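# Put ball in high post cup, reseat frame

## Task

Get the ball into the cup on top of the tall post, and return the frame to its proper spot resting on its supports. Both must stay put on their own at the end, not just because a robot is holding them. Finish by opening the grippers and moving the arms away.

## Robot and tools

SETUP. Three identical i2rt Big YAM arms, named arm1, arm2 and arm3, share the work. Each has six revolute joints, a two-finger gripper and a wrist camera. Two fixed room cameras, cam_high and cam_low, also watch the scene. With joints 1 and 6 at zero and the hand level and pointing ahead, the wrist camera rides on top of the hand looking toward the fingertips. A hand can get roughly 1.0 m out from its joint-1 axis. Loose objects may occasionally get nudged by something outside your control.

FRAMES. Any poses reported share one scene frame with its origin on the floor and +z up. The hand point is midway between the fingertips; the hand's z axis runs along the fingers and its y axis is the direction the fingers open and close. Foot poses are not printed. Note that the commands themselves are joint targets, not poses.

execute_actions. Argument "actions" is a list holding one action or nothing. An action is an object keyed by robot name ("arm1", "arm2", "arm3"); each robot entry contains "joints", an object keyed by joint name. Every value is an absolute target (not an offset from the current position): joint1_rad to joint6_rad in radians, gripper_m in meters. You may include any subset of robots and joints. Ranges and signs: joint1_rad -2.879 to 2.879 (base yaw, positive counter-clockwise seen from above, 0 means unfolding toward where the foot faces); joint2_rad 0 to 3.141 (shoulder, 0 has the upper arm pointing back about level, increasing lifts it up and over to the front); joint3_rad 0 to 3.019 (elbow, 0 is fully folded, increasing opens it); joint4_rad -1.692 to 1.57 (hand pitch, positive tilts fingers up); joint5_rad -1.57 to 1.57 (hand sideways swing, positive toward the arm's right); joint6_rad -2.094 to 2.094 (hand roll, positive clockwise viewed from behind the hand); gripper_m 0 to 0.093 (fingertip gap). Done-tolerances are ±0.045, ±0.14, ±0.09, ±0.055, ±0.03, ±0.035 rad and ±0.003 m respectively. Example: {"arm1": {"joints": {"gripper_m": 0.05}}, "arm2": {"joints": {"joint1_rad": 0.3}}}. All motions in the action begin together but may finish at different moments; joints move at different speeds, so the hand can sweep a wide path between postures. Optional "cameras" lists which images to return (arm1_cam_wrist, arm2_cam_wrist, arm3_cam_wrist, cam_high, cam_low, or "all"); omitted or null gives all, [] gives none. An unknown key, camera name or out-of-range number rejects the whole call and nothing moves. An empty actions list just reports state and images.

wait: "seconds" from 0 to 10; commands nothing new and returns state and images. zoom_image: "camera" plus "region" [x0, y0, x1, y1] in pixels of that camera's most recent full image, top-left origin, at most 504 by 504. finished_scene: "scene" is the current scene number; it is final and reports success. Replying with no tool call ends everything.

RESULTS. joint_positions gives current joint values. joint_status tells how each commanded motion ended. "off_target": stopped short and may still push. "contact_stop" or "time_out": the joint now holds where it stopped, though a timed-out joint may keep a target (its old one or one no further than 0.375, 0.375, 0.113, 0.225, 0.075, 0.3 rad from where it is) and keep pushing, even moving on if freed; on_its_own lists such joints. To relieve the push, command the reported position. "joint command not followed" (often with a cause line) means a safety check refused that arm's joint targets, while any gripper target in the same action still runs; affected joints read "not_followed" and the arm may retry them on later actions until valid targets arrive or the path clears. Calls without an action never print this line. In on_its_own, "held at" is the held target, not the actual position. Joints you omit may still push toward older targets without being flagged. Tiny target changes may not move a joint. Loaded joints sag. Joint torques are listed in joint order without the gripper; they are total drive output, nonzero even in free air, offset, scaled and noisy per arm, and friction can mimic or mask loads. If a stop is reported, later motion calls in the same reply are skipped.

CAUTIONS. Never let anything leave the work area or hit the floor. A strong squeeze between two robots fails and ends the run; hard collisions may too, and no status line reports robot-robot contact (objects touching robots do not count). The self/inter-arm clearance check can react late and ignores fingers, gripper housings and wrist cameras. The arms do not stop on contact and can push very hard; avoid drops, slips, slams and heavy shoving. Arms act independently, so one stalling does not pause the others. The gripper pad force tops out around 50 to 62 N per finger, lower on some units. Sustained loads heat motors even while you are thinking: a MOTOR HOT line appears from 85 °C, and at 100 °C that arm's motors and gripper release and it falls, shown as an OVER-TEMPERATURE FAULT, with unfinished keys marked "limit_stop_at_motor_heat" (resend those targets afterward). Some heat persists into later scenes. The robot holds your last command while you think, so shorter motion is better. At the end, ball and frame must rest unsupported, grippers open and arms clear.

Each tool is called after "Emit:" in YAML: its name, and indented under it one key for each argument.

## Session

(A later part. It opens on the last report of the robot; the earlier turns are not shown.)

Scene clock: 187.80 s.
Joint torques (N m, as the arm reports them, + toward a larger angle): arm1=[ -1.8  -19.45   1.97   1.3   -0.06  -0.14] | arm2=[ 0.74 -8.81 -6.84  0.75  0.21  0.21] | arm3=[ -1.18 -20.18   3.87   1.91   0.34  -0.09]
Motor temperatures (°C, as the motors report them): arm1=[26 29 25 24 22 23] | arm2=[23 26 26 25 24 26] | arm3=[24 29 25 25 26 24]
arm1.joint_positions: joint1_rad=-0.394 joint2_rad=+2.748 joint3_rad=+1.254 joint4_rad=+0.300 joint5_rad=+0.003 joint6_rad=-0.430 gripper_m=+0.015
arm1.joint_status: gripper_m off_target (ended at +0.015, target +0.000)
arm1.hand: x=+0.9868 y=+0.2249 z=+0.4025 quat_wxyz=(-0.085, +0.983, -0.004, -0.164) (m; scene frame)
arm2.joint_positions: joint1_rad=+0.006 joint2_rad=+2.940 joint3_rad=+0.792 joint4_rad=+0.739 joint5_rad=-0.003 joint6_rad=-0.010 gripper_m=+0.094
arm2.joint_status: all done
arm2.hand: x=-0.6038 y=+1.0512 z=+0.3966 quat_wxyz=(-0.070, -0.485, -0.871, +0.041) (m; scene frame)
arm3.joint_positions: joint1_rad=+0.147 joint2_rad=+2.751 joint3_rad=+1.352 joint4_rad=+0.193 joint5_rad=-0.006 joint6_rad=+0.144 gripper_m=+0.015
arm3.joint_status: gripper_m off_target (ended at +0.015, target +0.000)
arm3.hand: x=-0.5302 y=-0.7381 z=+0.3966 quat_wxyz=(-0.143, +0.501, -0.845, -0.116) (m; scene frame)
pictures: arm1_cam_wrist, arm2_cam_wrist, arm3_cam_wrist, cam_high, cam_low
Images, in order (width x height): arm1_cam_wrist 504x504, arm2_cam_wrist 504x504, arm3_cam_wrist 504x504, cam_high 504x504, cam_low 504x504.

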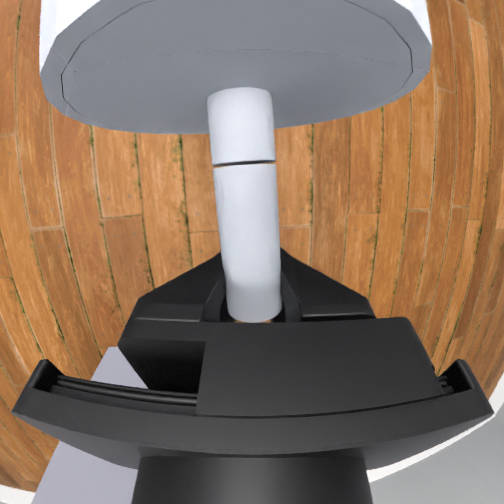

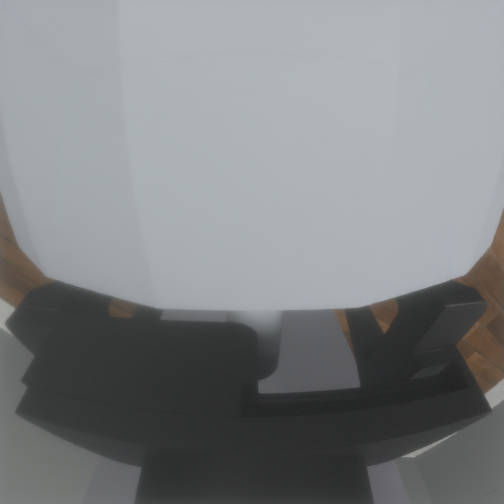

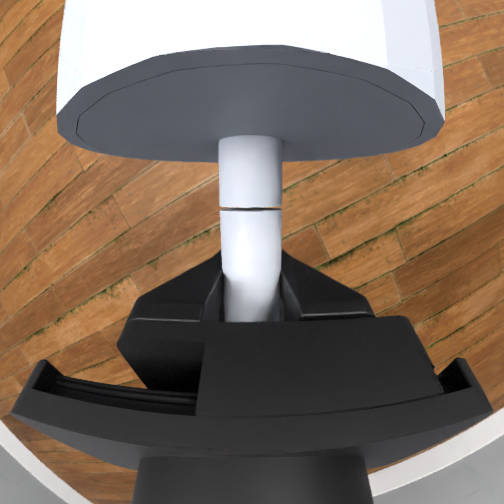

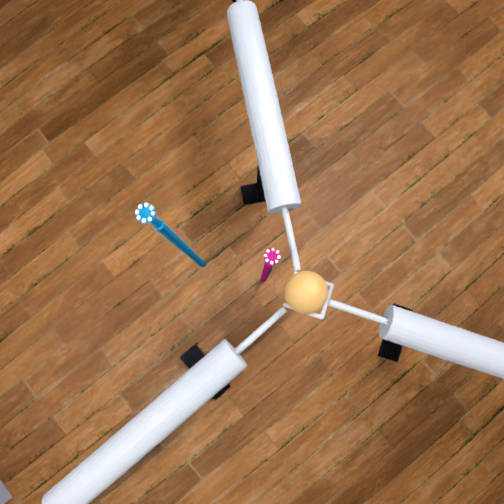

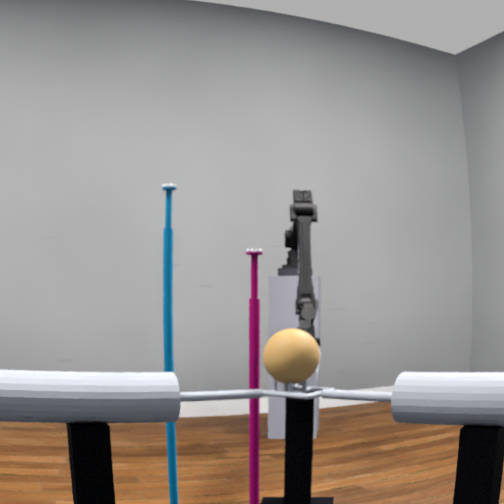

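Emit:
execute_actions:
  actions:
    - {"arm2":{"joints":{"joint2_rad":2.94,"joint3_rad":0.795,"gripper_m":0}}}
  cameras: ["arm2_cam_wrist"]

Emit:
execute_actions:
  actions:
    - {"arm1":{"joints":{"joint2_rad":2.62,"joint3_rad":1.155,"joint4_rad":0.27}},"arm3":{"joints":{"joint2_rad":2.63,"joint3_rad":1.27,"joint4_rad":0.17}},"arm2":{"joints":{"joint2_rad":2.795,"joint3_rad":0.675,"joint4_rad":0.72}}}
  cameras: ["arm2_cam_wrist","cam_low","cam_high"]

Scene clock: 229.93 s.
Joint torques (N m, as the arm reports them, + toward a larger angle): arm1=[ -1.82 -19.41   1.98   1.28  -0.06  -0.14] | arm2=[  0.58 -11.42  -4.06   0.69   0.16   0.21] | arm3=[ -1.35 -20.28   3.82   1.97   0.33  -0.09]
Motor temperatures (°C, as the motors report them): arm1=[26 29 25 24 22 23] | arm2=[23 25 28 25 24 26] | arm3=[24 29 24 25 26 24]
arm1.joint_positions: joint1_rad=-0.394 joint2_rad=+2.748 joint3_rad=+1.254 joint4_rad=+0.300 joint5_rad=+0.003 joint6_rad=-0.430 gripper_m=+0.015
arm1.joint_status: not commanded
arm1.hand: x=+0.9868 y=+0.2249 z=+0.4025 quat_wxyz=(-0.085, +0.983, -0.004, -0.164) (m; scene frame)
arm2.joint_positions: joint1_rad=+0.006 joint2_rad=+2.940 joint3_rad=+0.792 joint4_rad=+0.740 joint5_rad=-0.002 joint6_rad=-0.010 gripper_m=+0.014
arm2.joint_status: gripper_m off_target (ended at +0.014, target +0.000); the others done
arm2.hand: x=-0.6039 y=+1.0510 z=+0.3966 quat_wxyz=(-0.070, -0.485, -0.871, +0.042) (m; scene frame)
arm3.joint_positions: joint1_rad=+0.147 joint2_rad=+2.751 joint3_rad=+1.352 joint4_rad=+0.193 joint5_rad=-0.006 joint6_rad=+0.144 gripper_m=+0.015
arm3.joint_status: not commanded
arm3.hand: x=-0.5302 y=-0.7381 z=+0.3966 quat_wxyz=(-0.143, +0.501, -0.845, -0.116) (m; scene frame)
pictures: arm2_cam_wrist
Images, in order (width x height): arm2_cam_wrist 504x504.

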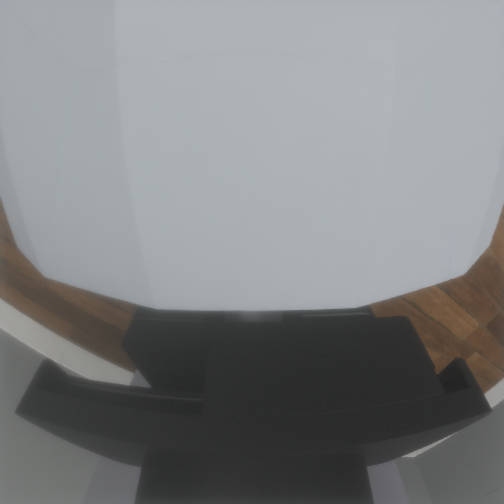

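Scene clock: 230.83 s.
Joint torques (N m, as the arm reports them, + toward a larger angle): arm1=[ -2.34 -22.89   1.82   0.7    0.01  -0.13] | arm2=[  0.88 -12.01  -5.9    0.67   0.15   0.2 ] | arm3=[  0.46 -25.05   3.2    0.84   0.25  -0.03]
Motor temperatures (°C, as the motors report them): arm1=[26 29 25 24 22 23] | arm2=[23 25 28 25 24 26] | arm3=[24 29 24 25 26 24]
arm1.joint_positions: joint1_rad=-0.386 joint2_rad=+2.640 joint3_rad=+1.158 joint4_rad=+0.273 joint5_rad=+0.002 joint6_rad=-0.431 gripper_m=+0.015
arm1.joint_status: all done
arm1.hand: x=+0.9934 y=+0.2162 z=+0.4417 quat_wxyz=(-0.080, +0.984, +0.001, -0.158) (m; scene frame)
arm2.joint_positions: joint1_rad=+0.006 joint2_rad=+2.810 joint3_rad=+0.702 joint4_rad=+0.717 joint5_rad=-0.001 joint6_rad=-0.010 gripper_m=+0.014
arm2.joint_status: all done
arm2.hand: x=-0.5973 y=+1.0403 z=+0.4391 quat_wxyz=(-0.077, -0.485, -0.870, +0.046) (m; scene frame)
arm3.joint_positions: joint1_rad=+0.131 joint2_rad=+2.659 joint3_rad=+1.270 joint4_rad=+0.178 joint5_rad=-0.004 joint6_rad=+0.135 gripper_m=+0.015
arm3.joint_status: all done
arm3.hand: x=-0.5238 y=-0.7471 z=+0.4314 quat_wxyz=(-0.144, +0.498, -0.848, -0.113) (m; scene frame)
pictures: arm2_cam_wrist, cam_high, cam_low
Images, in order (width x height): arm2_cam_wrist 504x504, cam_high 504x504, cam_low 504x504.

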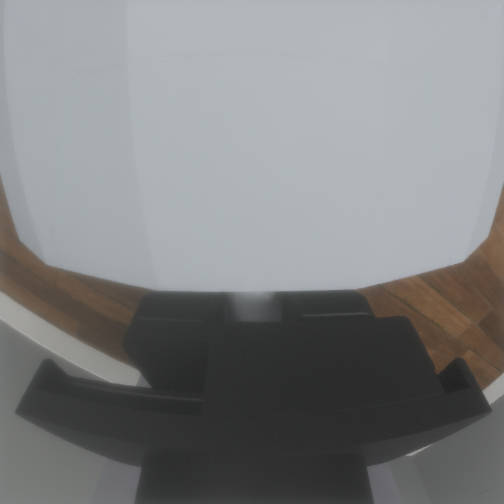

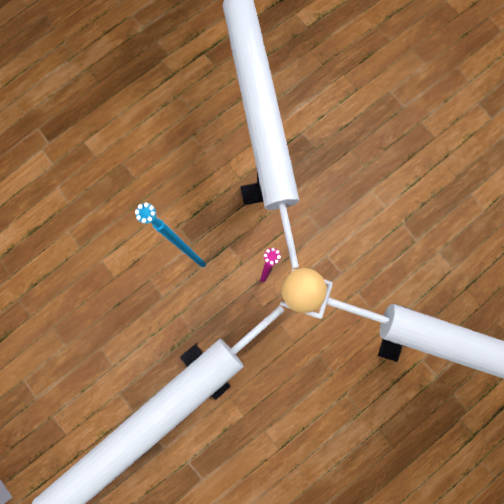

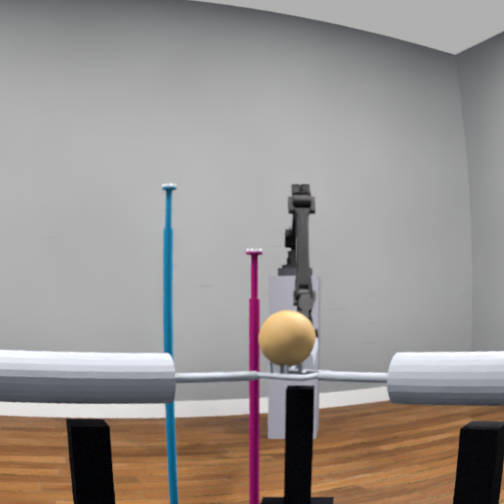

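Emit:
execute_actions:
  actions:
    - {"arm1":{"joints":{"joint1_rad":-0.385,"joint2_rad":2.489,"joint3_rad":1.06,"joint4_rad":0.225}},"arm3":{"joints":{"joint1_rad":0.133,"joint2_rad":2.49,"joint3_rad":1.185,"joint4_rad":0.115}},"arm2":{"joints":{"joint2_rad":2.618,"joint3_rad":0.588,"joint4_rad":0.62}}}
  cameras: []

Emit:
execute_actions:
  actions:
    - {"arm1":{"joints":{"joint2_rad":2.352,"joint3_rad":0.995,"joint4_rad":0.15}},"arm3":{"joints":{"joint2_rad":2.36,"joint3_rad":1.125,"joint4_rad":0.045}},"arm2":{"joints":{"joint2_rad":2.436,"joint3_rad":0.49,"joint4_rad":0.536}}}
  cameras: []

Emit:
execute_actions:
  actions:
    - {"arm1":{"joints":{"joint2_rad":2.213,"joint3_rad":0.945,"joint4_rad":0.065}},"arm3":{"joints":{"joint2_rad":2.232,"joint3_rad":1.078,"joint4_rad":-0.035}},"arm2":{"joints":{"joint2_rad":2.223,"joint3_rad":0.408,"joint4_rad":0.405}}}
  cameras: ["cam_low","cam_high"]

Scene clock: 245.47 s.
Joint torques (N m, as the arm reports them, + toward a larger angle): arm1=[ -1.99 -21.2    2.16   0.74  -0.07  -0.13] | arm2=[  0.71 -12.89  -4.39   0.51   0.14   0.2 ] | arm3=[ -0.21 -24.19   4.2    1.     0.2   -0.01]
Motor temperatures (°C, as the motors report them): arm1=[26 30 25 24 22 23] | arm2=[23 26 28 25 24 26] | arm3=[24 31 24 25 26 24]
arm1.joint_positions: joint1_rad=-0.378 joint2_rad=+2.501 joint3_rad=+1.064 joint4_rad=+0.229 joint5_rad=+0.003 joint6_rad=-0.431 gripper_m=+0.015
arm1.joint_status: all done
arm1.hand: x=+0.9941 y=+0.2108 z=+0.4929 quat_wxyz=(-0.080, +0.984, +0.005, -0.158) (m; scene frame)
arm2.joint_positions: joint1_rad=+0.006 joint2_rad=+2.637 joint3_rad=+0.601 joint4_rad=+0.625 joint5_rad=-0.001 joint6_rad=-0.010 gripper_m=+0.014
arm2.joint_status: all done
arm2.hand: x=-0.5952 y=+1.0374 z=+0.4896 quat_wxyz=(-0.068, -0.485, -0.871, +0.041) (m; scene frame)
arm3.joint_positions: joint1_rad=+0.128 joint2_rad=+2.517 joint3_rad=+1.179 joint4_rad=+0.120 joint5_rad=-0.002 joint6_rad=+0.135 gripper_m=+0.015
arm3.joint_status: all done
arm3.hand: x=-0.5237 y=-0.7504 z=+0.4855 quat_wxyz=(-0.141, +0.497, -0.849, -0.110) (m; scene frame)
pictures: none
No camera images: the call's "cameras" was empty. Leave "cameras" out to get every camera's image.

Scene clock: 246.47 s.
Joint torques (N m, as the arm reports them, + toward a larger angle): arm1=[ -2.35 -20.51   2.74   0.69  -0.12  -0.13] | arm2=[  0.82 -12.15  -3.79   0.58   0.15   0.21] | arm3=[ -0.02 -23.92   4.99   1.02   0.28   0.01]
Motor temperatures (°C, as the motors report them): arm1=[26 30 25 24 22 23] | arm2=[23 26 28 25 24 26] | arm3=[24 31 24 25 26 24]
arm1.joint_positions: joint1_rad=-0.376 joint2_rad=+2.365 joint3_rad=+0.998 joint4_rad=+0.154 joint5_rad=+0.005 joint6_rad=-0.430 gripper_m=+0.015
arm1.joint_status: all done
arm1.hand: x=+0.9944 y=+0.2097 z=+0.5421 quat_wxyz=(-0.080, +0.985, +0.004, -0.156) (m; scene frame)
arm2.joint_positions: joint1_rad=+0.006 joint2_rad=+2.454 joint3_rad=+0.502 joint4_rad=+0.540 joint5_rad=-0.001 joint6_rad=-0.010 gripper_m=+0.014
arm2.joint_status: all done
arm2.hand: x=-0.5947 y=+1.0370 z=+0.5406 quat_wxyz=(-0.068, -0.485, -0.871, +0.041) (m; scene frame)
arm3.joint_positions: joint1_rad=+0.128 joint2_rad=+2.388 joint3_rad=+1.118 joint4_rad=+0.050 joint5_rad=-0.005 joint6_rad=+0.133 gripper_m=+0.015
arm3.joint_status: all done
arm3.hand: x=-0.5240 y=-0.7505 z=+0.5355 quat_wxyz=(-0.140, +0.498, -0.849, -0.110) (m; scene frame)
pictures: none
No camera images: the call's "cameras" was empty. Leave "cameras" out to get every camera's image.

Scene clock: 247.37 s.
Joint torques (N m, as the arm reports them, + toward a larger angle): arm1=[ -2.15 -20.04   3.72   0.71  -0.13  -0.17] | arm2=[  0.6  -11.32  -2.53   0.57   0.15   0.21] | arm3=[ -0.04 -23.22   5.7    0.99   0.29  -0.01]
Motor temperatures (°C, as the motors report them): arm1=[26 30 25 24 22 23] | arm2=[23 26 28 25 24 26] | arm3=[24 31 24 25 26 24]
arm1.joint_positions: joint1_rad=-0.378 joint2_rad=+2.226 joint3_rad=+0.948 joint4_rad=+0.069 joint5_rad=+0.005 joint6_rad=-0.430 gripper_m=+0.015
arm1.joint_status: all done
arm1.hand: x=+0.9939 y=+0.2099 z=+0.5925 quat_wxyz=(-0.081, +0.984, +0.004, -0.157) (m; scene frame)
arm2.joint_positions: joint1_rad=+0.006 joint2_rad=+2.239 joint3_rad=+0.418 joint4_rad=+0.410 joint5_rad=-0.001 joint6_rad=-0.009 gripper_m=+0.014
arm2.joint_status: all done
arm2.hand: x=-0.5946 y=+1.0374 z=+0.5923 quat_wxyz=(-0.068, -0.485, -0.871, +0.041) (m; scene frame)
arm3.joint_positions: joint1_rad=+0.129 joint2_rad=+2.258 joint3_rad=+1.071 joint4_rad=-0.029 joint5_rad=-0.005 joint6_rad=+0.133 gripper_m=+0.015
arm3.joint_status: all done
arm3.hand: x=-0.5245 y=-0.7495 z=+0.5865 quat_wxyz=(-0.141, +0.498, -0.848, -0.111) (m; scene frame)
pictures: cam_high, cam_low
Images, in order (width x height): cam_high 504x504, cam_low 504x504.

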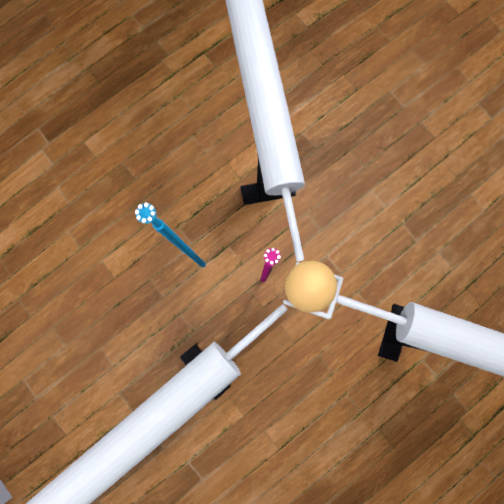

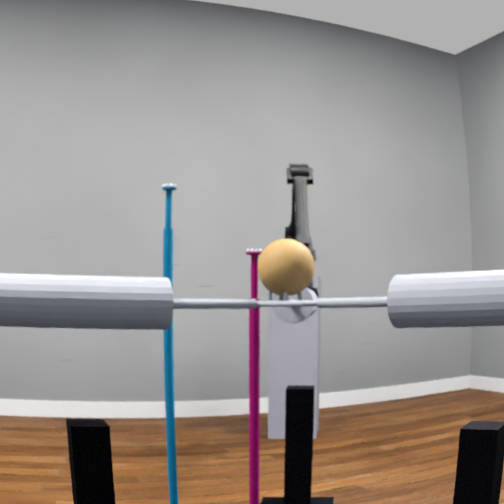

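Emit:
execute_actions:
  actions:
    - {"arm1":{"joints":{"joint2_rad":2.076,"joint3_rad":0.915,"joint4_rad":-0.04}},"arm3":{"joints":{"joint2_rad":2.098,"joint3_rad":1.05,"joint4_rad":-0.13}},"arm2":{"joints":{"joint2_rad":1.979,"joint3_rad":0.35,"joint4_rad":0.219}}}
  cameras: []

Emit:
execute_actions:
  actions:
    - {"arm1":{"joints":{"joint2_rad":1.945,"joint3_rad":0.903,"joint4_rad":-0.16}},"arm3":{"joints":{"joint2_rad":1.98,"joint3_rad":1.042,"joint4_rad":-0.24}},"arm2":{"joints":{"joint2_rad":1.714,"joint3_rad":0.322,"joint4_rad":-0.018}}}
  cameras: []

Emit:
execute_actions:
  actions:
    - {"arm1":{"joints":{"joint2_rad":1.823,"joint3_rad":0.92,"joint4_rad":-0.295}},"arm3":{"joints":{"joint2_rad":1.872,"joint3_rad":1.06,"joint4_rad":-0.365}},"arm2":{"joints":{"joint2_rad":1.457,"joint3_rad":0.34,"joint4_rad":-0.283}}}
  cameras: ["cam_low","cam_high"]

Scene clock: 256.70 s.
Joint torques (N m, as the arm reports them, + toward a larger angle): arm1=[ -1.78 -18.91   4.79   0.65  -0.15  -0.14] | arm2=[  0.32 -10.55  -0.41   0.4    0.12   0.2 ] | arm3=[ -0.4  -22.74   6.86   1.06   0.31   0.  ]
Motor temperatures (°C, as the motors report them): arm1=[26 30 25 24 22 23] | arm2=[23 26 27 25 24 26] | arm3=[24 31 24 25 26 24]
arm1.joint_positions: joint1_rad=-0.380 joint2_rad=+2.089 joint3_rad=+0.918 joint4_rad=-0.035 joint5_rad=+0.005 joint6_rad=-0.430 gripper_m=+0.015
arm1.joint_status: all done
arm1.hand: x=+0.9928 y=+0.2111 z=+0.6431 quat_wxyz=(-0.082, +0.984, +0.003, -0.158) (m; scene frame)
arm2.joint_positions: joint1_rad=+0.006 joint2_rad=+1.994 joint3_rad=+0.357 joint4_rad=+0.228 joint5_rad=-0.001 joint6_rad=-0.009 gripper_m=+0.014
arm2.joint_status: all done
arm2.hand: x=-0.5948 y=+1.0381 z=+0.6436 quat_wxyz=(-0.069, -0.485, -0.871, +0.042) (m; scene frame)
arm3.joint_positions: joint1_rad=+0.130 joint2_rad=+2.123 joint3_rad=+1.042 joint4_rad=-0.126 joint5_rad=-0.005 joint6_rad=+0.133 gripper_m=+0.015
arm3.joint_status: all done
arm3.hand: x=-0.5249 y=-0.7475 z=+0.6412 quat_wxyz=(-0.144, +0.499, -0.847, -0.114) (m; scene frame)
pictures: none
No camera images: the call's "cameras" was empty. Leave "cameras" out to get every camera's image.

Scene clock: 257.67 s.
Joint torques (N m, as the arm reports them, + toward a larger angle): arm1=[ -1.6  -18.4    5.86   0.68  -0.13  -0.14] | arm2=[ 0.68 -9.02  1.54  0.3   0.12  0.19] | arm3=[ -0.14 -21.78   7.79   0.97   0.32   0.  ]
Motor temperatures (°C, as the motors report them): arm1=[26 30 25 24 22 23] | arm2=[23 26 27 25 24 26] | arm3=[24 31 24 25 26 24]
arm1.joint_positions: joint1_rad=-0.381 joint2_rad=+1.957 joint3_rad=+0.906 joint4_rad=-0.156 joint5_rad=+0.005 joint6_rad=-0.430 gripper_m=+0.015
arm1.joint_status: all done
arm1.hand: x=+0.9922 y=+0.2111 z=+0.6935 quat_wxyz=(-0.082, +0.984, +0.002, -0.158) (m; scene frame)
arm2.joint_positions: joint1_rad=+0.006 joint2_rad=+1.729 joint3_rad=+0.330 joint4_rad=-0.006 joint5_rad=-0.001 joint6_rad=-0.009 gripper_m=+0.014
arm2.joint_status: all done
arm2.hand: x=-0.5941 y=+1.0375 z=+0.6944 quat_wxyz=(-0.071, -0.485, -0.870, +0.043) (m; scene frame)
arm3.joint_positions: joint1_rad=+0.131 joint2_rad=+2.005 joint3_rad=+1.034 joint4_rad=-0.234 joint5_rad=-0.006 joint6_rad=+0.133 gripper_m=+0.015
arm3.joint_status: all done
arm3.hand: x=-0.5254 y=-0.7464 z=+0.6918 quat_wxyz=(-0.145, +0.499, -0.847, -0.115) (m; scene frame)
pictures: none
No camera images: the call's "cameras" was empty. Leave "cameras" out to get every camera's image.

Scene clock: 258.63 s.
Joint torques (N m, as the arm reports them, + toward a larger angle): arm1=[ -1.77 -17.25   8.51   0.39  -0.07  -0.12] | arm2=[ 0.54 -7.21  4.44 -0.06  0.08  0.21] | arm3=[ -0.02 -20.52  10.23   0.51   0.29  -0.01]
Motor temperatures (°C, as the motors report them): arm1=[26 30 25 24 22 23] | arm2=[23 26 27 25 24 26] | arm3=[24 31 25 25 26 24]
arm1.joint_positions: joint1_rad=-0.378 joint2_rad=+1.831 joint3_rad=+0.906 joint4_rad=-0.283 joint5_rad=+0.002 joint6_rad=-0.430 gripper_m=+0.015
arm1.joint_status: all done
arm1.hand: x=+0.9935 y=+0.2080 z=+0.7432 quat_wxyz=(-0.080, +0.984, +0.004, -0.158) (m; scene frame)
arm2.joint_positions: joint1_rad=+0.006 joint2_rad=+1.468 joint3_rad=+0.340 joint4_rad=-0.261 joint5_rad=+0.000 joint6_rad=-0.009 gripper_m=+0.014
arm2.joint_status: all done
arm2.hand: x=-0.5917 y=+1.0339 z=+0.7469 quat_wxyz=(-0.078, -0.485, -0.870, +0.047) (m; scene frame)
arm3.joint_positions: joint1_rad=+0.129 joint2_rad=+1.890 joint3_rad=+1.037 joint4_rad=-0.347 joint5_rad=-0.005 joint6_rad=+0.133 gripper_m=+0.015
arm3.joint_status: all done
arm3.hand: x=-0.5248 y=-0.7482 z=+0.7429 quat_wxyz=(-0.147, +0.498, -0.847, -0.116) (m; scene frame)
pictures: cam_high, cam_low
Images, in order (width x height): cam_high 504x504, cam_low 504x504.

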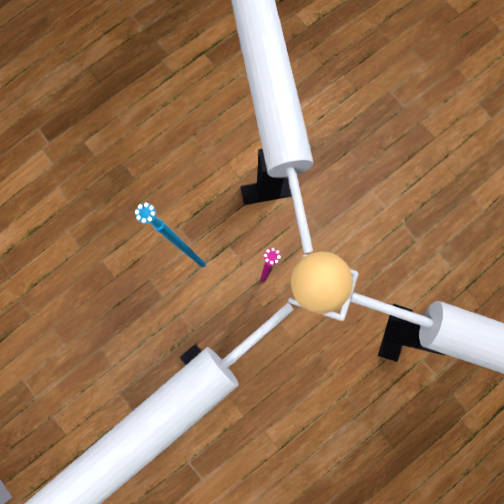

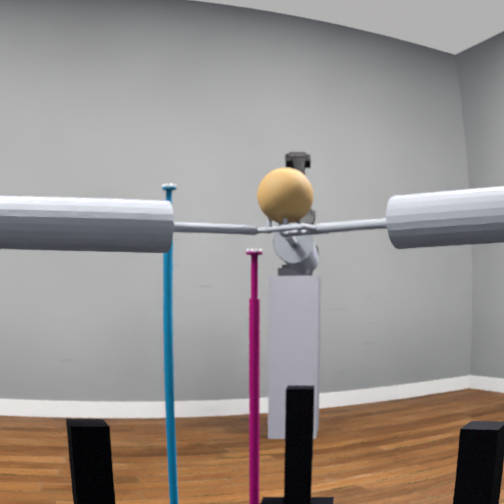

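Emit:
execute_actions:
  actions:
    - {"arm1":{"joints":{"joint1_rad":-0.235,"joint2_rad":1.54,"joint3_rad":0.795,"joint4_rad":-0.47,"joint5_rad":0.046,"joint6_rad":-0.29}},"arm3":{"joints":{"joint1_rad":-0.015,"joint2_rad":1.63,"joint3_rad":0.95,"joint4_rad":-0.52,"joint5_rad":-0.05,"joint6_rad":-0.01}},"arm2":{"joints":{"joint1_rad":-0.02,"joint2_rad":1.385,"joint3_rad":0.595,"joint4_rad":-0.61,"joint6_rad":-0.035}}}
  cameras: ["cam_low","cam_high"]

Scene clock: 303.67 s.
Joint torques (N m, as the arm reports them, + toward a larger angle): arm1=[ -0.34 -13.55   9.17   0.53  -0.25  -0.03] | arm2=[ 0.16 -9.78  7.02 -1.09  0.12  0.01] | arm3=[ -1.41 -17.16   9.89   0.69   0.53  -0.13]
Motor temperatures (°C, as the motors report them): arm1=[26 29 27 24 22 23] | arm2=[23 25 27 25 24 26] | arm3=[24 31 27 25 26 24]
arm1.joint_positions: joint1_rad=-0.241 joint2_rad=+1.546 joint3_rad=+0.790 joint4_rad=-0.458 joint5_rad=+0.056 joint6_rad=-0.292 gripper_m=+0.015
arm1.joint_status: all done
arm1.hand: x=+1.0270 y=+0.1353 z=+0.8171 quat_wxyz=(-0.081, +0.984, -0.002, -0.156) (m; scene frame)
arm2.joint_positions: joint1_rad=-0.014 joint2_rad=+1.405 joint3_rad=+0.594 joint4_rad=-0.558 joint5_rad=-0.001 joint6_rad=-0.027 gripper_m=+0.014
arm2.joint_status: all done
arm2.hand: x=-0.5558 y=+0.9625 z=+0.8169 quat_wxyz=(-0.085, -0.485, -0.869, +0.053) (m; scene frame)
arm3.joint_positions: joint1_rad=-0.002 joint2_rad=+1.641 joint3_rad=+0.941 joint4_rad=-0.508 joint5_rad=-0.062 joint6_rad=+0.002 gripper_m=+0.015
arm3.joint_status: all done
arm3.hand: x=-0.4935 y=-0.8180 z=+0.8187 quat_wxyz=(-0.143, +0.503, -0.844, -0.118) (m; scene frame)
pictures: cam_high, cam_low
Images, in order (width x height): cam_high 504x504, cam_low 504x504.

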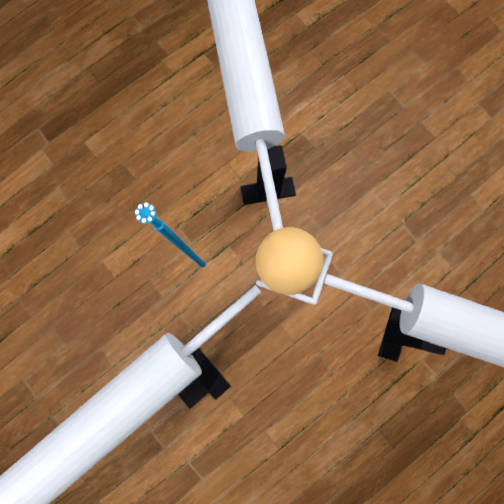

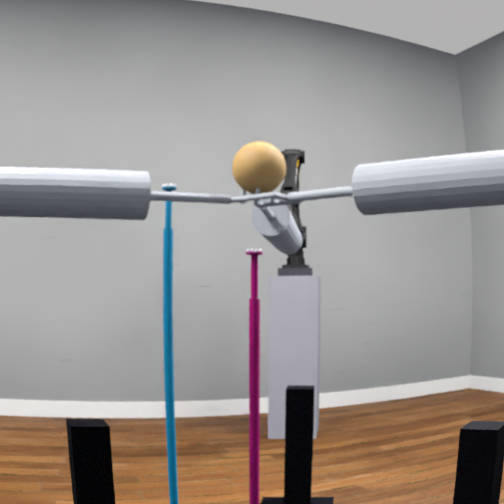

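Emit:
execute_actions:
  actions:
    - {"arm1":{"joints":{"joint1_rad":-0.055,"joint2_rad":1.29,"joint3_rad":0.77,"joint4_rad":-0.71,"joint5_rad":0.105,"joint6_rad":-0.115}},"arm3":{"joints":{"joint1_rad":-0.19,"joint2_rad":1.43,"joint3_rad":0.935,"joint4_rad":-0.72,"joint5_rad":-0.105,"joint6_rad":-0.18}},"arm2":{"joints":{"joint1_rad":-0.035,"joint2_rad":1.41,"joint3_rad":0.85,"joint4_rad":-0.81,"joint6_rad":-0.05}}}
  cameras: []

Emit:
execute_actions:
  actions:
    - {"arm1":{"joints":{"joint1_rad":0.18,"joint2_rad":1.143,"joint3_rad":0.77,"joint4_rad":-0.887,"joint5_rad":0.178,"joint6_rad":0.115}},"arm3":{"joints":{"joint1_rad":-0.392,"joint2_rad":1.32,"joint3_rad":0.945,"joint4_rad":-0.865,"joint5_rad":-0.168,"joint6_rad":-0.375}},"arm2":{"joints":{"joint1_rad":-0.043,"joint2_rad":1.53,"joint3_rad":1.11,"joint4_rad":-0.95,"joint6_rad":-0.058}}}
  cameras: ["cam_low","cam_high"]

Scene clock: 314.07 s.
Joint torques (N m, as the arm reports them, + toward a larger angle): arm1=[  0.74 -10.92  10.3    0.46  -0.3    0.13] | arm2=[  0.93 -10.66   8.13  -1.38   0.14   0.06] | arm3=[ -2.64 -13.84  11.04   0.61   0.71  -0.25]
Motor temperatures (°C, as the motors report them): arm1=[26 29 27 24 22 23] | arm2=[23 25 28 25 24 26] | arm3=[24 30 27 25 26 24]
arm1.joint_positions: joint1_rad=-0.083 joint2_rad=+1.301 joint3_rad=+0.766 joint4_rad=-0.701 joint5_rad=+0.118 joint6_rad=-0.132 gripper_m=+0.015
arm1.joint_status: all done
arm1.hand: x=+1.0596 y=+0.0707 z=+0.8864 quat_wxyz=(-0.084, +0.985, -0.007, -0.152) (m; scene frame)
arm2.joint_positions: joint1_rad=-0.031 joint2_rad=+1.417 joint3_rad=+0.853 joint4_rad=-0.749 joint5_rad=-0.002 joint6_rad=-0.046 gripper_m=+0.014
arm2.joint_status: joint4_rad time_out (moved -0.191 of -0.252); the others done
arm2.on_its_own: joint4_rad reads -0.749 and still pushes toward -0.810 since a time_out
arm2.hand: x=-0.5227 y=+0.8916 z=+0.8933 quat_wxyz=(-0.109, -0.483, -0.866, +0.070) (m; scene frame)
arm3.joint_positions: joint1_rad=-0.162 joint2_rad=+1.438 joint3_rad=+0.925 joint4_rad=-0.706 joint5_rad=-0.123 joint6_rad=-0.154 gripper_m=+0.015
arm3.joint_status: all done
arm3.hand: x=-0.4597 y=-0.8852 z=+0.8886 quat_wxyz=(-0.144, +0.505, -0.842, -0.121) (m; scene frame)
pictures: none
No camera images: the call's "cameras" was empty. Leave "cameras" out to get every camera's image.

not run: a stop came earlier in this reply.

Emit:
execute_actions:
  actions:
    - {"arm1":{"joints":{"joint1_rad":0.18,"joint2_rad":1.143,"joint3_rad":0.77,"joint4_rad":-0.887,"joint5_rad":0.178,"joint6_rad":0.115}},"arm3":{"joints":{"joint1_rad":-0.392,"joint2_rad":1.32,"joint3_rad":0.945,"joint4_rad":-0.865,"joint5_rad":-0.168,"joint6_rad":-0.375}},"arm2":{"joints":{"joint1_rad":-0.043,"joint2_rad":1.49,"joint3_rad":1.05,"joint4_rad":-0.85,"joint6_rad":-0.058}}}
  cameras: ["cam_low","cam_high","arm2_cam_wrist"]

Scene clock: 324.03 s.
Joint torques (N m, as the arm reports them, + toward a larger angle): arm1=[ 1.74 -8.91 10.89  0.71 -0.5   0.22] | arm2=[  0.9  -14.66   7.18  -1.54   0.14   0.05] | arm3=[ -4.16 -13.87  12.37   0.79   0.86  -0.33]
Motor temperatures (°C, as the motors report them): arm1=[26 29 28 24 23 23] | arm2=[23 26 29 25 24 26] | arm3=[24 30 27 25 26 24]
arm1.joint_positions: joint1_rad=+0.138 joint2_rad=+1.154 joint3_rad=+0.766 joint4_rad=-0.886 joint5_rad=+0.200 joint6_rad=+0.088 gripper_m=+0.015
arm1.joint_status: all done
arm1.hand: x=+1.0917 y=+0.0007 z=+0.9264 quat_wxyz=(-0.089, +0.985, -0.012, -0.150) (m; scene frame)
arm2.joint_positions: joint1_rad=-0.040 joint2_rad=+1.521 joint3_rad=+1.073 joint4_rad=-0.781 joint5_rad=-0.002 joint6_rad=-0.054 gripper_m=+0.014
arm2.joint_status: joint4_rad time_out (moved -0.032 of -0.101); the others done
arm2.on_its_own: joint4_rad reads -0.781 and still pushes toward -0.850 since a time_out
arm2.hand: x=-0.4869 y=+0.8190 z=+0.9346 quat_wxyz=(-0.143, -0.480, -0.861, +0.092) (m; scene frame)
arm3.joint_positions: joint1_rad=-0.349 joint2_rad=+1.340 joint3_rad=+0.925 joint4_rad=-0.858 joint5_rad=-0.192 joint6_rad=-0.343 gripper_m=+0.015
arm3.joint_status: all done
arm3.hand: x=-0.4289 y=-0.9548 z=+0.9192 quat_wxyz=(-0.131, +0.510, -0.842, -0.121) (m; scene frame)
pictures: arm2_cam_wrist, cam_high, cam_low
Images, in order (width x height): arm2_cam_wrist 504x504, cam_high 504x504, cam_low 504x504.

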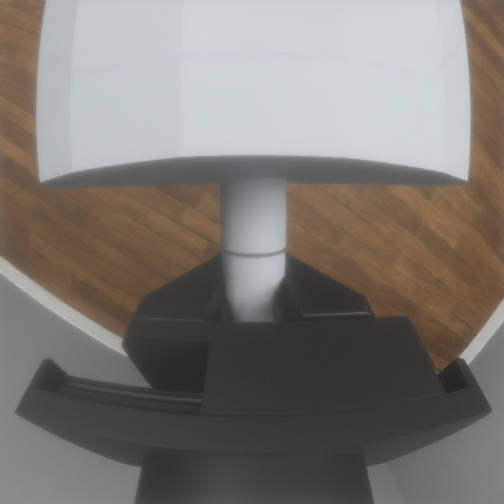

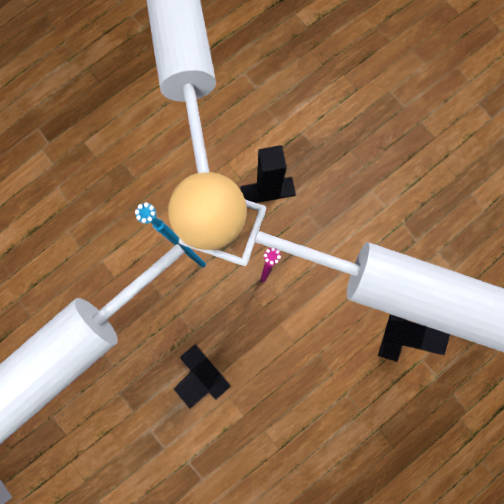

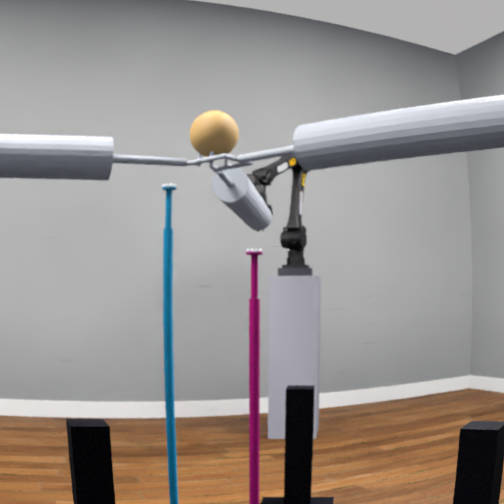

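Emit:
execute_actions:
  actions:
    - {"arm1":{"joints":{"joint1_rad":0.375,"joint2_rad":1.10,"joint3_rad":0.74,"joint4_rad":-0.935,"joint5_rad":0.235,"joint6_rad":0.31}},"arm3":{"joints":{"joint1_rad":-0.555,"joint2_rad":1.295,"joint3_rad":0.925,"joint4_rad":-0.895,"joint5_rad":-0.216,"joint6_rad":-0.54}},"arm2":{"joints":{"joint1_rad":-0.035,"joint2_rad":1.665,"joint3_rad":1.25,"joint4_rad":-0.82}}}
  cameras: []

Emit:
execute_actions:
  actions:
    - {"arm1":{"joints":{"joint1_rad":0.643,"joint2_rad":1.12,"joint3_rad":0.755,"joint4_rad":-1.0,"joint5_rad":0.295,"joint6_rad":0.575}},"arm3":{"joints":{"joint1_rad":-0.763,"joint2_rad":1.315,"joint3_rad":0.947,"joint4_rad":-0.945,"joint5_rad":-0.268,"joint6_rad":-0.745}},"arm2":{"joints":{"joint1_rad":-0.03,"joint2_rad":1.84,"joint3_rad":1.497,"joint4_rad":-0.89}}}
  cameras: ["cam_low","cam_high"]

Scene clock: 347.77 s.
Joint torques (N m, as the arm reports them, + toward a larger angle): arm1=[ 1.39 -8.96 11.6   0.74 -0.2   0.17] | arm2=[  0.86 -16.51   9.68  -0.82   0.15   0.08] | arm3=[ -3.74 -15.13  12.22   0.86   0.59  -0.3 ]
Motor temperatures (°C, as the motors report them): arm1=[26 28 29 24 23 23] | arm2=[23 27 29 25 24 26] | arm3=[24 29 28 25 27 24]
arm1.joint_positions: joint1_rad=+0.344 joint2_rad=+1.122 joint3_rad=+0.726 joint4_rad=-0.938 joint5_rad=+0.249 joint6_rad=+0.290 gripper_m=+0.015
arm1.joint_status: all done
arm1.hand: x=+1.1229 y=-0.0563 z=+0.9182 quat_wxyz=(-0.088, +0.986, -0.009, -0.143) (m; scene frame)
arm2.joint_positions: joint1_rad=-0.038 joint2_rad=+1.698 joint3_rad=+1.240 joint4_rad=-0.770 joint5_rad=-0.002 joint6_rad=-0.054 gripper_m=+0.014
arm2.joint_status: all done
arm2.hand: x=-0.4551 y=+0.7623 z=+0.9165 quat_wxyz=(-0.143, -0.479, -0.861, +0.092) (m; scene frame)
arm3.joint_positions: joint1_rad=-0.519 joint2_rad=+1.333 joint3_rad=+0.904 joint4_rad=-0.892 joint5_rad=-0.234 joint6_rad=-0.510 gripper_m=+0.015
arm3.joint_status: all done
arm3.hand: x=-0.3995 y=-1.0120 z=+0.9124 quat_wxyz=(-0.125, +0.509, -0.843, -0.118) (m; scene frame)
pictures: none
No camera images: the call's "cameras" was empty. Leave "cameras" out to get every camera's image.

Scene clock: 349.90 s.
Joint torques (N m, as the arm reports them, + toward a larger angle): arm1=[ 1.23 -7.75 12.84  0.22 -0.13  0.15] | arm2=[  2.05 -20.2   10.41  -1.16   0.05   0.08] | arm3=[ -4.12 -13.23  14.25   0.34   0.56  -0.35]
Motor temperatures (°C, as the motors report them): arm1=[26 28 29 24 23 23] | arm2=[23 27 30 25 24 26] | arm3=[24 29 29 25 27 24]
arm1.joint_positions: joint1_rad=+0.609 joint2_rad=+1.128 joint3_rad=+0.726 joint4_rad=-0.993 joint5_rad=+0.308 joint6_rad=+0.555 gripper_m=+0.015
arm1.joint_status: all done
arm1.hand: x=+1.1550 y=-0.1243 z=+0.9163 quat_wxyz=(-0.088, +0.985, -0.008, -0.149) (m; scene frame)
arm2.joint_positions: joint1_rad=-0.040 joint2_rad=+1.877 joint3_rad=+1.481 joint4_rad=-0.830 joint5_rad=+0.001 joint6_rad=-0.055 gripper_m=+0.014
arm2.joint_status: joint4_rad time_out (moved -0.060 of -0.120); the others done
arm2.on_its_own: joint4_rad reads -0.830 and still pushes toward -0.890 since a time_out
arm2.hand: x=-0.4213 y=+0.6970 z=+0.9120 quat_wxyz=(-0.143, -0.480, -0.861, +0.094) (m; scene frame)
arm3.joint_positions: joint1_rad=-0.721 joint2_rad=+1.333 joint3_rad=+0.905 joint4_rad=-0.932 joint5_rad=-0.287 joint6_rad=-0.710 gripper_m=+0.015
arm3.joint_status: all done
arm3.hand: x=-0.3692 y=-1.0772 z=+0.9126 quat_wxyz=(-0.132, +0.508, -0.842, -0.121) (m; scene frame)
pictures: cam_high, cam_low
Images, in order (width x height): cam_high 504x504, cam_low 504x504.

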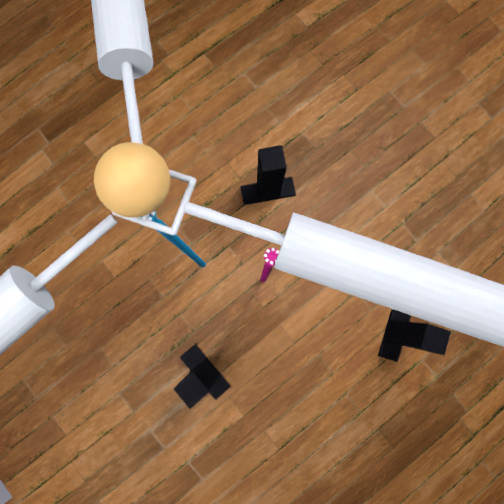

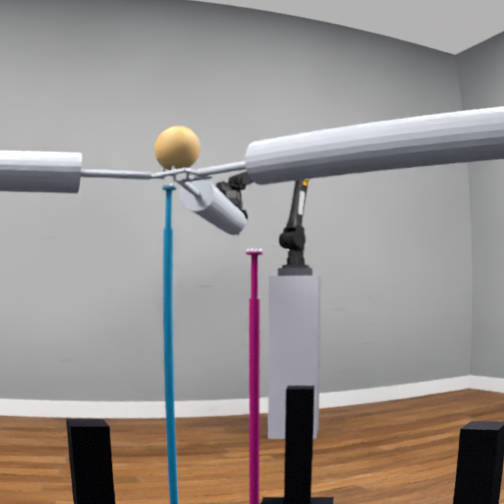

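Emit:
execute_actions:
  actions:
    - {"arm1":{"joints":{"joint1_rad":0.65,"joint2_rad":1.04,"joint3_rad":0.69,"joint4_rad":-1.015,"joint5_rad":0.308,"joint6_rad":0.59}},"arm3":{"joints":{"joint1_rad":-0.735,"joint2_rad":1.39,"joint3_rad":0.995,"joint4_rad":-0.932,"joint5_rad":-0.287,"joint6_rad":-0.72}},"arm2":{"joints":{"joint1_rad":0.015,"joint2_rad":1.875,"joint3_rad":1.52,"joint4_rad":-0.83,"joint6_rad":-0.01}}}
  cameras: ["cam_low","cam_high"]

Emit:
zoom_image:
  camera: "cam_low"
  region: [110, 110, 250, 220]

Scene clock: 361.07 s.
Joint torques (N m, as the arm reports them, + toward a larger angle): arm1=[ 0.4  -7.85 10.81  0.35  0.13  0.16] | arm2=[  2.5  -18.36  12.3    0.61  -0.06   0.14] | arm3=[ -2.15 -13.27  14.44   0.77   0.21  -0.11]
Motor temperatures (°C, as the motors report them): arm1=[26 28 30 24 23 23] | arm2=[23 28 31 25 24 26] | arm3=[24 29 30 25 27 24]
arm1.joint_positions: joint1_rad=+0.628 joint2_rad=+1.058 joint3_rad=+0.685 joint4_rad=-1.009 joint5_rad=+0.313 joint6_rad=+0.570 gripper_m=+0.015
arm1.joint_status: all done
arm1.hand: x=+1.1724 y=-0.1189 z=+0.9195 quat_wxyz=(-0.084, +0.984, -0.008, -0.157) (m; scene frame)
arm2.joint_positions: joint1_rad=-0.003 joint2_rad=+1.889 joint3_rad=+1.481 joint4_rad=-0.817 joint5_rad=+0.003 joint6_rad=-0.016 gripper_m=+0.014
arm2.joint_status: all done
arm2.hand: x=-0.4002 y=+0.7059 z=+0.9057 quat_wxyz=(-0.147, -0.481, -0.860, +0.090) (m; scene frame)
arm3.joint_positions: joint1_rad=-0.717 joint2_rad=+1.397 joint3_rad=+0.949 joint4_rad=-0.928 joint5_rad=-0.296 joint6_rad=-0.709 gripper_m=+0.015
arm3.joint_status: all done
arm3.hand: x=-0.3540 y=-1.0682 z=+0.9063 quat_wxyz=(-0.124, +0.509, -0.842, -0.128) (m; scene frame)
pictures: cam_high, cam_low
Images, in order (width x height): cam_high 504x504, cam_low 504x504.

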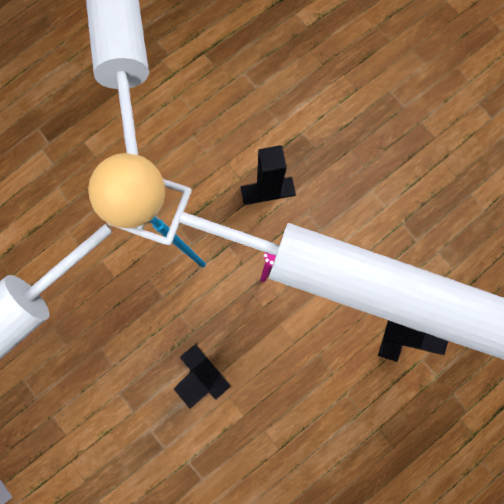

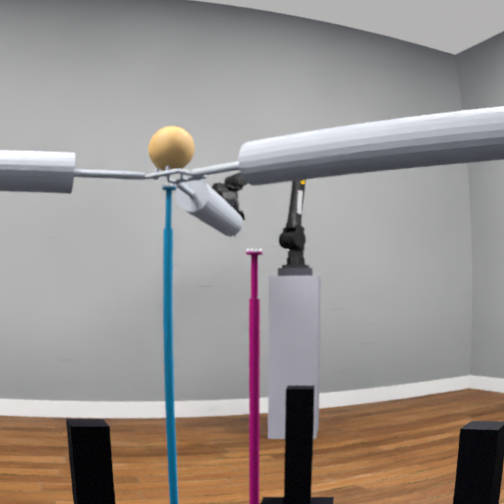

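Region (110, 110, 250, 220) of cam_low's 504x504 image, scaled by 3.600, with more detail than that image has; it fills the top 396 rows of this view, and the rest is white.

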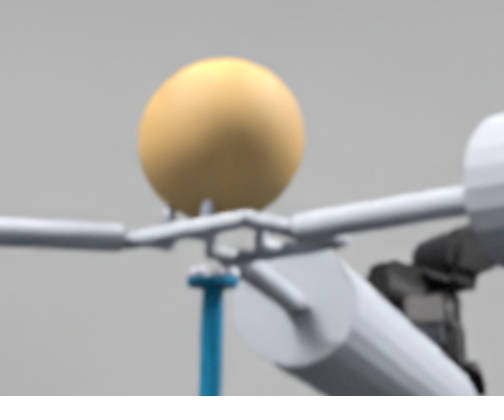

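Emit:
execute_actions:
  actions:
    - {"arm1":{"joints":{"joint2_rad":1.10,"joint3_rad":0.612,"joint4_rad":-0.885}},"arm3":{"joints":{"joint2_rad":1.44,"joint3_rad":0.94,"joint4_rad":-0.85}},"arm2":{"joints":{"joint1_rad":0.025,"joint2_rad":1.91,"joint3_rad":1.465,"joint4_rad":-0.765}}}
  cameras: ["cam_low","cam_high"]

Emit:
zoom_image:
  camera: "cam_low"
  region: [110, 110, 250, 220]

Scene clock: 369.97 s.
Joint torques (N m, as the arm reports them, + toward a larger angle): arm1=[-0.17 -7.67 10.38  1.01  0.38  0.07] | arm2=[  2.6  -19.84   8.57   1.22  -0.2    0.07] | arm3=[ -1.87 -14.3   10.69   1.14  -0.06  -0.16]
Motor temperatures (°C, as the motors report them): arm1=[26 28 29 24 23 23] | arm2=[23 29 33 25 24 26] | arm3=[24 29 30 25 27 24]
arm1.joint_positions: joint1_rad=+0.633 joint2_rad=+1.119 joint3_rad=+0.605 joint4_rad=-0.898 joint5_rad=+0.306 joint6_rad=+0.577 gripper_m=+0.015
arm1.joint_status: all done
arm1.hand: x=+1.1805 y=-0.1165 z=+0.8764 quat_wxyz=(-0.088, +0.986, -0.006, -0.143) (m; scene frame)
arm2.joint_positions: joint1_rad=+0.008 joint2_rad=+1.932 joint3_rad=+1.466 joint4_rad=-0.772 joint5_rad=+0.007 joint6_rad=-0.009 gripper_m=+0.014
arm2.joint_status: all done
arm2.hand: x=-0.3935 y=+0.7074 z=+0.8764 quat_wxyz=(-0.141, -0.480, -0.862, +0.087) (m; scene frame)
arm3.joint_positions: joint1_rad=-0.718 joint2_rad=+1.452 joint3_rad=+0.930 joint4_rad=-0.858 joint5_rad=-0.289 joint6_rad=-0.706 gripper_m=+0.015
arm3.joint_status: all done
arm3.hand: x=-0.3464 y=-1.0673 z=+0.8806 quat_wxyz=(-0.122, +0.507, -0.844, -0.125) (m; scene frame)
pictures: cam_high, cam_low
Images, in order (width x height): cam_high 504x504, cam_low 504x504.

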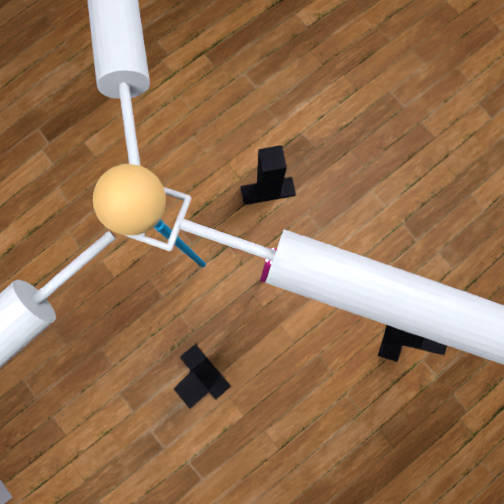

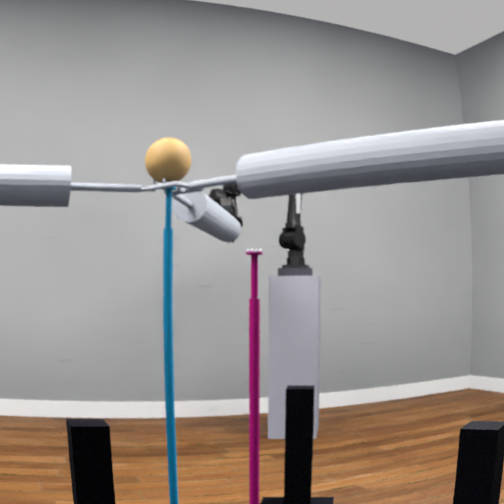

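Region (110, 110, 250, 220) of cam_low's 504x504 image, scaled by 3.600, with more detail than that image has; it fills the top 396 rows of this view, and the rest is white.

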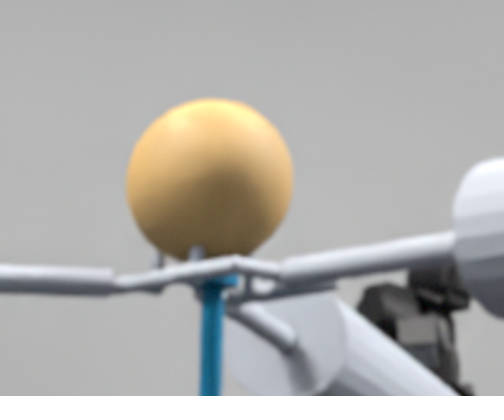

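Emit:
execute_actions:
  actions:
    - {"arm1":{"joints":{"joint2_rad":1.182,"joint3_rad":0.554,"joint4_rad":-0.745}},"arm3":{"joints":{"joint2_rad":1.508,"joint3_rad":0.888,"joint4_rad":-0.73}},"arm2":{"joints":{"joint2_rad":1.959,"joint3_rad":1.431,"joint4_rad":-0.682}}}
  cameras: ["cam_low","cam_high"]

Emit:
zoom_image:
  camera: "cam_low"
  region: [110, 120, 250, 230]

Scene clock: 377.87 s.
Joint torques (N m, as the arm reports them, + toward a larger angle): arm1=[-0.74 -7.8   9.29  1.34  0.36  0.07] | arm2=[  2.58 -18.85   8.47   1.57  -0.19   0.09] | arm3=[ -1.72 -14.3   10.02   1.64  -0.04  -0.14]
Motor temperatures (°C, as the motors report them): arm1=[26 28 29 24 23 23] | arm2=[23 29 32 25 24 26] | arm3=[24 29 29 25 27 24]
arm1.joint_positions: joint1_rad=+0.633 joint2_rad=+1.197 joint3_rad=+0.550 joint4_rad=-0.766 joint5_rad=+0.306 joint6_rad=+0.578 gripper_m=+0.015
arm1.joint_status: all done
arm1.hand: x=+1.1803 y=-0.1169 z=+0.8409 quat_wxyz=(-0.088, +0.986, -0.006, -0.143) (m; scene frame)
arm2.joint_positions: joint1_rad=+0.008 joint2_rad=+1.970 joint3_rad=+1.433 joint4_rad=-0.696 joint5_rad=+0.007 joint6_rad=-0.009 gripper_m=+0.014
arm2.joint_status: all done
arm2.hand: x=-0.3935 y=+0.7071 z=+0.8448 quat_wxyz=(-0.143, -0.480, -0.861, +0.088) (m; scene frame)
arm3.joint_positions: joint1_rad=-0.718 joint2_rad=+1.514 joint3_rad=+0.878 joint4_rad=-0.748 joint5_rad=-0.290 joint6_rad=-0.706 gripper_m=+0.015
arm3.joint_status: all done
arm3.hand: x=-0.3474 y=-1.0674 z=+0.8416 quat_wxyz=(-0.120, +0.507, -0.844, -0.126) (m; scene frame)
pictures: cam_high, cam_low
Images, in order (width x height): cam_high 504x504, cam_low 504x504.

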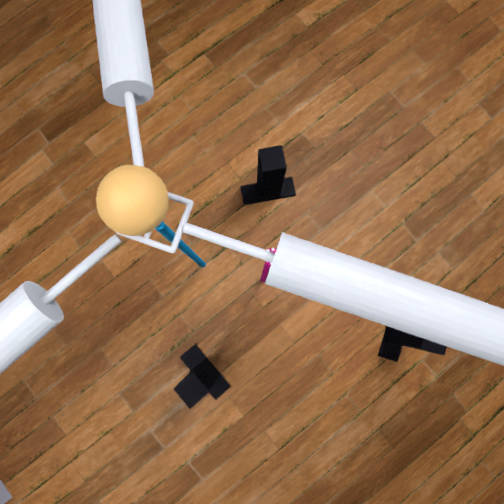

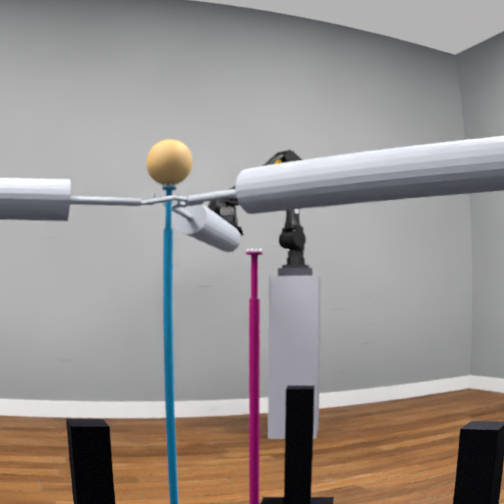

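Region (110, 120, 250, 230) of cam_low's 504x504 image, scaled by 3.600, with more detail than that image has; it fills the top 396 rows of this view, and the rest is white.

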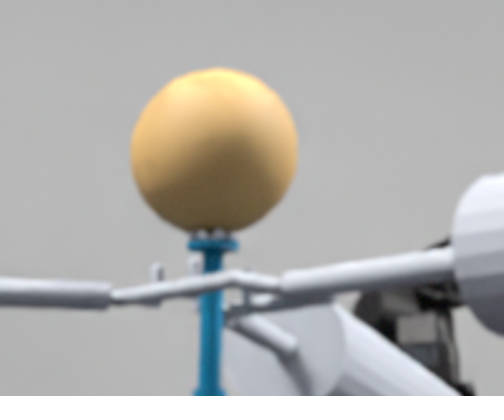

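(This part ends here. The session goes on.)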